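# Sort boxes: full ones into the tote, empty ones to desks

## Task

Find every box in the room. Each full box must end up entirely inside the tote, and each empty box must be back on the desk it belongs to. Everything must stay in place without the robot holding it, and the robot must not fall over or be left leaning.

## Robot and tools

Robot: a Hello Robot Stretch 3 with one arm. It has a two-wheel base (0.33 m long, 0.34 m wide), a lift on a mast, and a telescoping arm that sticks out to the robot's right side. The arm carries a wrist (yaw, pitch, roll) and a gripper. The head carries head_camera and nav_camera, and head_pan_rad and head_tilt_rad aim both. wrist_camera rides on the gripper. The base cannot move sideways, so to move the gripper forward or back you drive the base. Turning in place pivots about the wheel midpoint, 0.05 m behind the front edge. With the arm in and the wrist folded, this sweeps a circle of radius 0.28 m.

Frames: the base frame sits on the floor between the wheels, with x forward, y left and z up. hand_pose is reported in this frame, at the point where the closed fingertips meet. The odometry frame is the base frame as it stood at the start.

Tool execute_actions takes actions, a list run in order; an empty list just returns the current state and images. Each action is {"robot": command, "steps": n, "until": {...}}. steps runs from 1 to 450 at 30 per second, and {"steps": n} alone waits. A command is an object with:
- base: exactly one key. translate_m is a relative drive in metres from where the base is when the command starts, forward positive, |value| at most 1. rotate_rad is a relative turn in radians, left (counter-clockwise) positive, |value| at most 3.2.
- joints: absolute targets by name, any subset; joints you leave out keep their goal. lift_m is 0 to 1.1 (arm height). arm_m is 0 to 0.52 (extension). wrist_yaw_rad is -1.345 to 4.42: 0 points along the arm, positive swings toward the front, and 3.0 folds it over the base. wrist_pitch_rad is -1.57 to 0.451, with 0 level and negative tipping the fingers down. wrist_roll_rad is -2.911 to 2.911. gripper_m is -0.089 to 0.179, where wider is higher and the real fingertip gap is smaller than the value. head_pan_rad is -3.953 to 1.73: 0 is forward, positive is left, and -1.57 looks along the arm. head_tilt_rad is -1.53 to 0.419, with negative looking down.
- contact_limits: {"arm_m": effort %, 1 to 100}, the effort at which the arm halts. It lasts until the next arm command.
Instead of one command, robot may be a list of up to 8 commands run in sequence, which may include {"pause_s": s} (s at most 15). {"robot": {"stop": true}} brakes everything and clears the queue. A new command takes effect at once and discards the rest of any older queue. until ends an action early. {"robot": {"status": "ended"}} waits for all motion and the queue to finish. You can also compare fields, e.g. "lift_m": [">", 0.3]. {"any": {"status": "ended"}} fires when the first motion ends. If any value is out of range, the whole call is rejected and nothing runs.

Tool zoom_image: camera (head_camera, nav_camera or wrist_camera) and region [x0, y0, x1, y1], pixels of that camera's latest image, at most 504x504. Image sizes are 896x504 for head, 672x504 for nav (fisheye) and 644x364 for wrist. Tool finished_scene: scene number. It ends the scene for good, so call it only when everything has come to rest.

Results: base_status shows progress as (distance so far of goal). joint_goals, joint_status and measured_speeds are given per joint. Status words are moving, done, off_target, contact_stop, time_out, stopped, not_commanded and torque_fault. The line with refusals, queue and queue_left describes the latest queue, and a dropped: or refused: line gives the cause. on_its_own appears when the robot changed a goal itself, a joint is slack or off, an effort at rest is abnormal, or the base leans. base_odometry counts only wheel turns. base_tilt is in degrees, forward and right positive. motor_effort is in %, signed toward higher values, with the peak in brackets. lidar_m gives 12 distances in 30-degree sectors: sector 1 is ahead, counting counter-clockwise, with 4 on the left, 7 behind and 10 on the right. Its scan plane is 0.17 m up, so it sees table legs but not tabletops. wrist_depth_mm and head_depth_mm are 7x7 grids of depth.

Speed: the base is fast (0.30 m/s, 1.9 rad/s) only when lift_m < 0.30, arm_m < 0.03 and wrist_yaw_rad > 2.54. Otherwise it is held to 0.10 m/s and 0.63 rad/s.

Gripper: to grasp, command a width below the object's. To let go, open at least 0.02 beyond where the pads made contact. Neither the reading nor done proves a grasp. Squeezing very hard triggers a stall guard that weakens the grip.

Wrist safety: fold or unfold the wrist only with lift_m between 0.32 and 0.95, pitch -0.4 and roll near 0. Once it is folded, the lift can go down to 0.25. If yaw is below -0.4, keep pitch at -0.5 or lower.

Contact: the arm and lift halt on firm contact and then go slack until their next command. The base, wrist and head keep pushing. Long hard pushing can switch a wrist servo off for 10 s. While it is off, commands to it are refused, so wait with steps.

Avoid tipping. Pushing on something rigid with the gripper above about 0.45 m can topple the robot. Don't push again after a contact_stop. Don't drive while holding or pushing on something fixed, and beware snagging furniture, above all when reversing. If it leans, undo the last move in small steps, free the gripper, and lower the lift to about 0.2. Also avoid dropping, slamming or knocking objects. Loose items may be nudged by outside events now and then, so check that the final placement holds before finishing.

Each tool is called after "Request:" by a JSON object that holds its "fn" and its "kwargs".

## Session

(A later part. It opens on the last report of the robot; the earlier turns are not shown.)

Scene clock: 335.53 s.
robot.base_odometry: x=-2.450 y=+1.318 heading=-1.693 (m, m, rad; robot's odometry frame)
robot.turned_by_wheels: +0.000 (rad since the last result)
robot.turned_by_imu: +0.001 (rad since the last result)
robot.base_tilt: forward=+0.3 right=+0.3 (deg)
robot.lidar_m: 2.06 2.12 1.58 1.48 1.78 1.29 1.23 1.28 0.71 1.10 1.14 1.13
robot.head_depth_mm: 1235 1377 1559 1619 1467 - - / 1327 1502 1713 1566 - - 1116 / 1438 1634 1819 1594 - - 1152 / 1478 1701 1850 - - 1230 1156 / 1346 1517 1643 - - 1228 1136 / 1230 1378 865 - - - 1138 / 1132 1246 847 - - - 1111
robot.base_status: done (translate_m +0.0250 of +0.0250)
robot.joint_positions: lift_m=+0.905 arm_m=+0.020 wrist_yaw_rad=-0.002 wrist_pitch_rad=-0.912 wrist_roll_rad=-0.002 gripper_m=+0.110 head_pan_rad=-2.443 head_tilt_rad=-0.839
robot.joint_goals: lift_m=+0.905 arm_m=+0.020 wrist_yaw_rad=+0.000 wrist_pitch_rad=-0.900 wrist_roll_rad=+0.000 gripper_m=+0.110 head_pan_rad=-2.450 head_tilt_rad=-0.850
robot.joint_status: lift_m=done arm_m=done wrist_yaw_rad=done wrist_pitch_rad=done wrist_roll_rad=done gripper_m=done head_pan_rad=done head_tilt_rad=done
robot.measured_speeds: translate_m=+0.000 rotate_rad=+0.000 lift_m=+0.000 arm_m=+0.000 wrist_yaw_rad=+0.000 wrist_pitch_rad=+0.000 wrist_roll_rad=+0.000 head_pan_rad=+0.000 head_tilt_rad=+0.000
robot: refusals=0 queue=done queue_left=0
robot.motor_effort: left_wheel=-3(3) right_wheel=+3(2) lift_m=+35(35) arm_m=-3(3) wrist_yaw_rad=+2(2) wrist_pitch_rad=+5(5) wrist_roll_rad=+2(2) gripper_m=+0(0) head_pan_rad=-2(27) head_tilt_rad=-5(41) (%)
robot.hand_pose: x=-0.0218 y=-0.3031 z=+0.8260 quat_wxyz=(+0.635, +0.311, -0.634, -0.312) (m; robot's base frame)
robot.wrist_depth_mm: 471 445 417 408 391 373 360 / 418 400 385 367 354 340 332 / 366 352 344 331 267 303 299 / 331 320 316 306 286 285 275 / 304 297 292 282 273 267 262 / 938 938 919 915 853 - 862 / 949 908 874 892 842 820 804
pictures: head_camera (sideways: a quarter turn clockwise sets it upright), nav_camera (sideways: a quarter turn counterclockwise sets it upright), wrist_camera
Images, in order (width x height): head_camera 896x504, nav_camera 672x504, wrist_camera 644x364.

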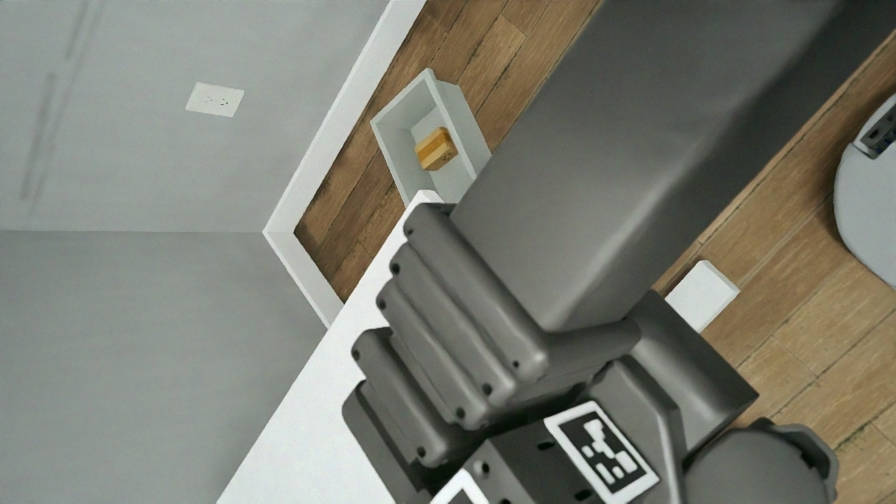

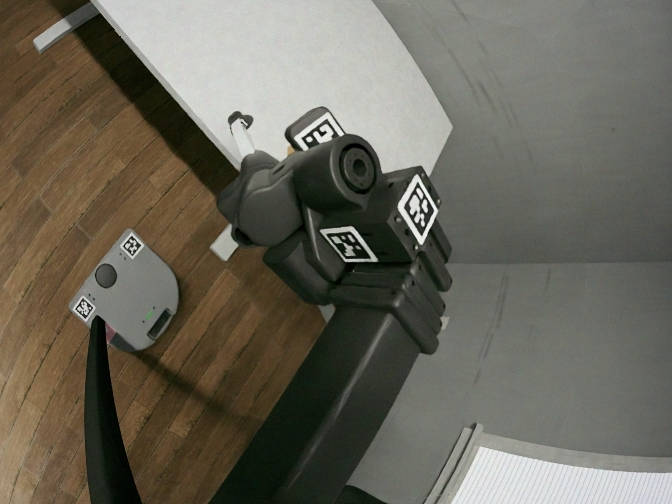

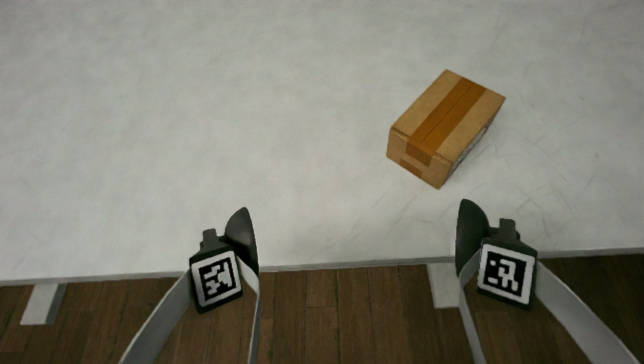

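The full box is in the tote, both empty boxes are on desk 2, and the robot is at rest.

Request:
{"fn": "finished_scene", "kwargs": {"scene": 2}}

The scene is finished: the task was done.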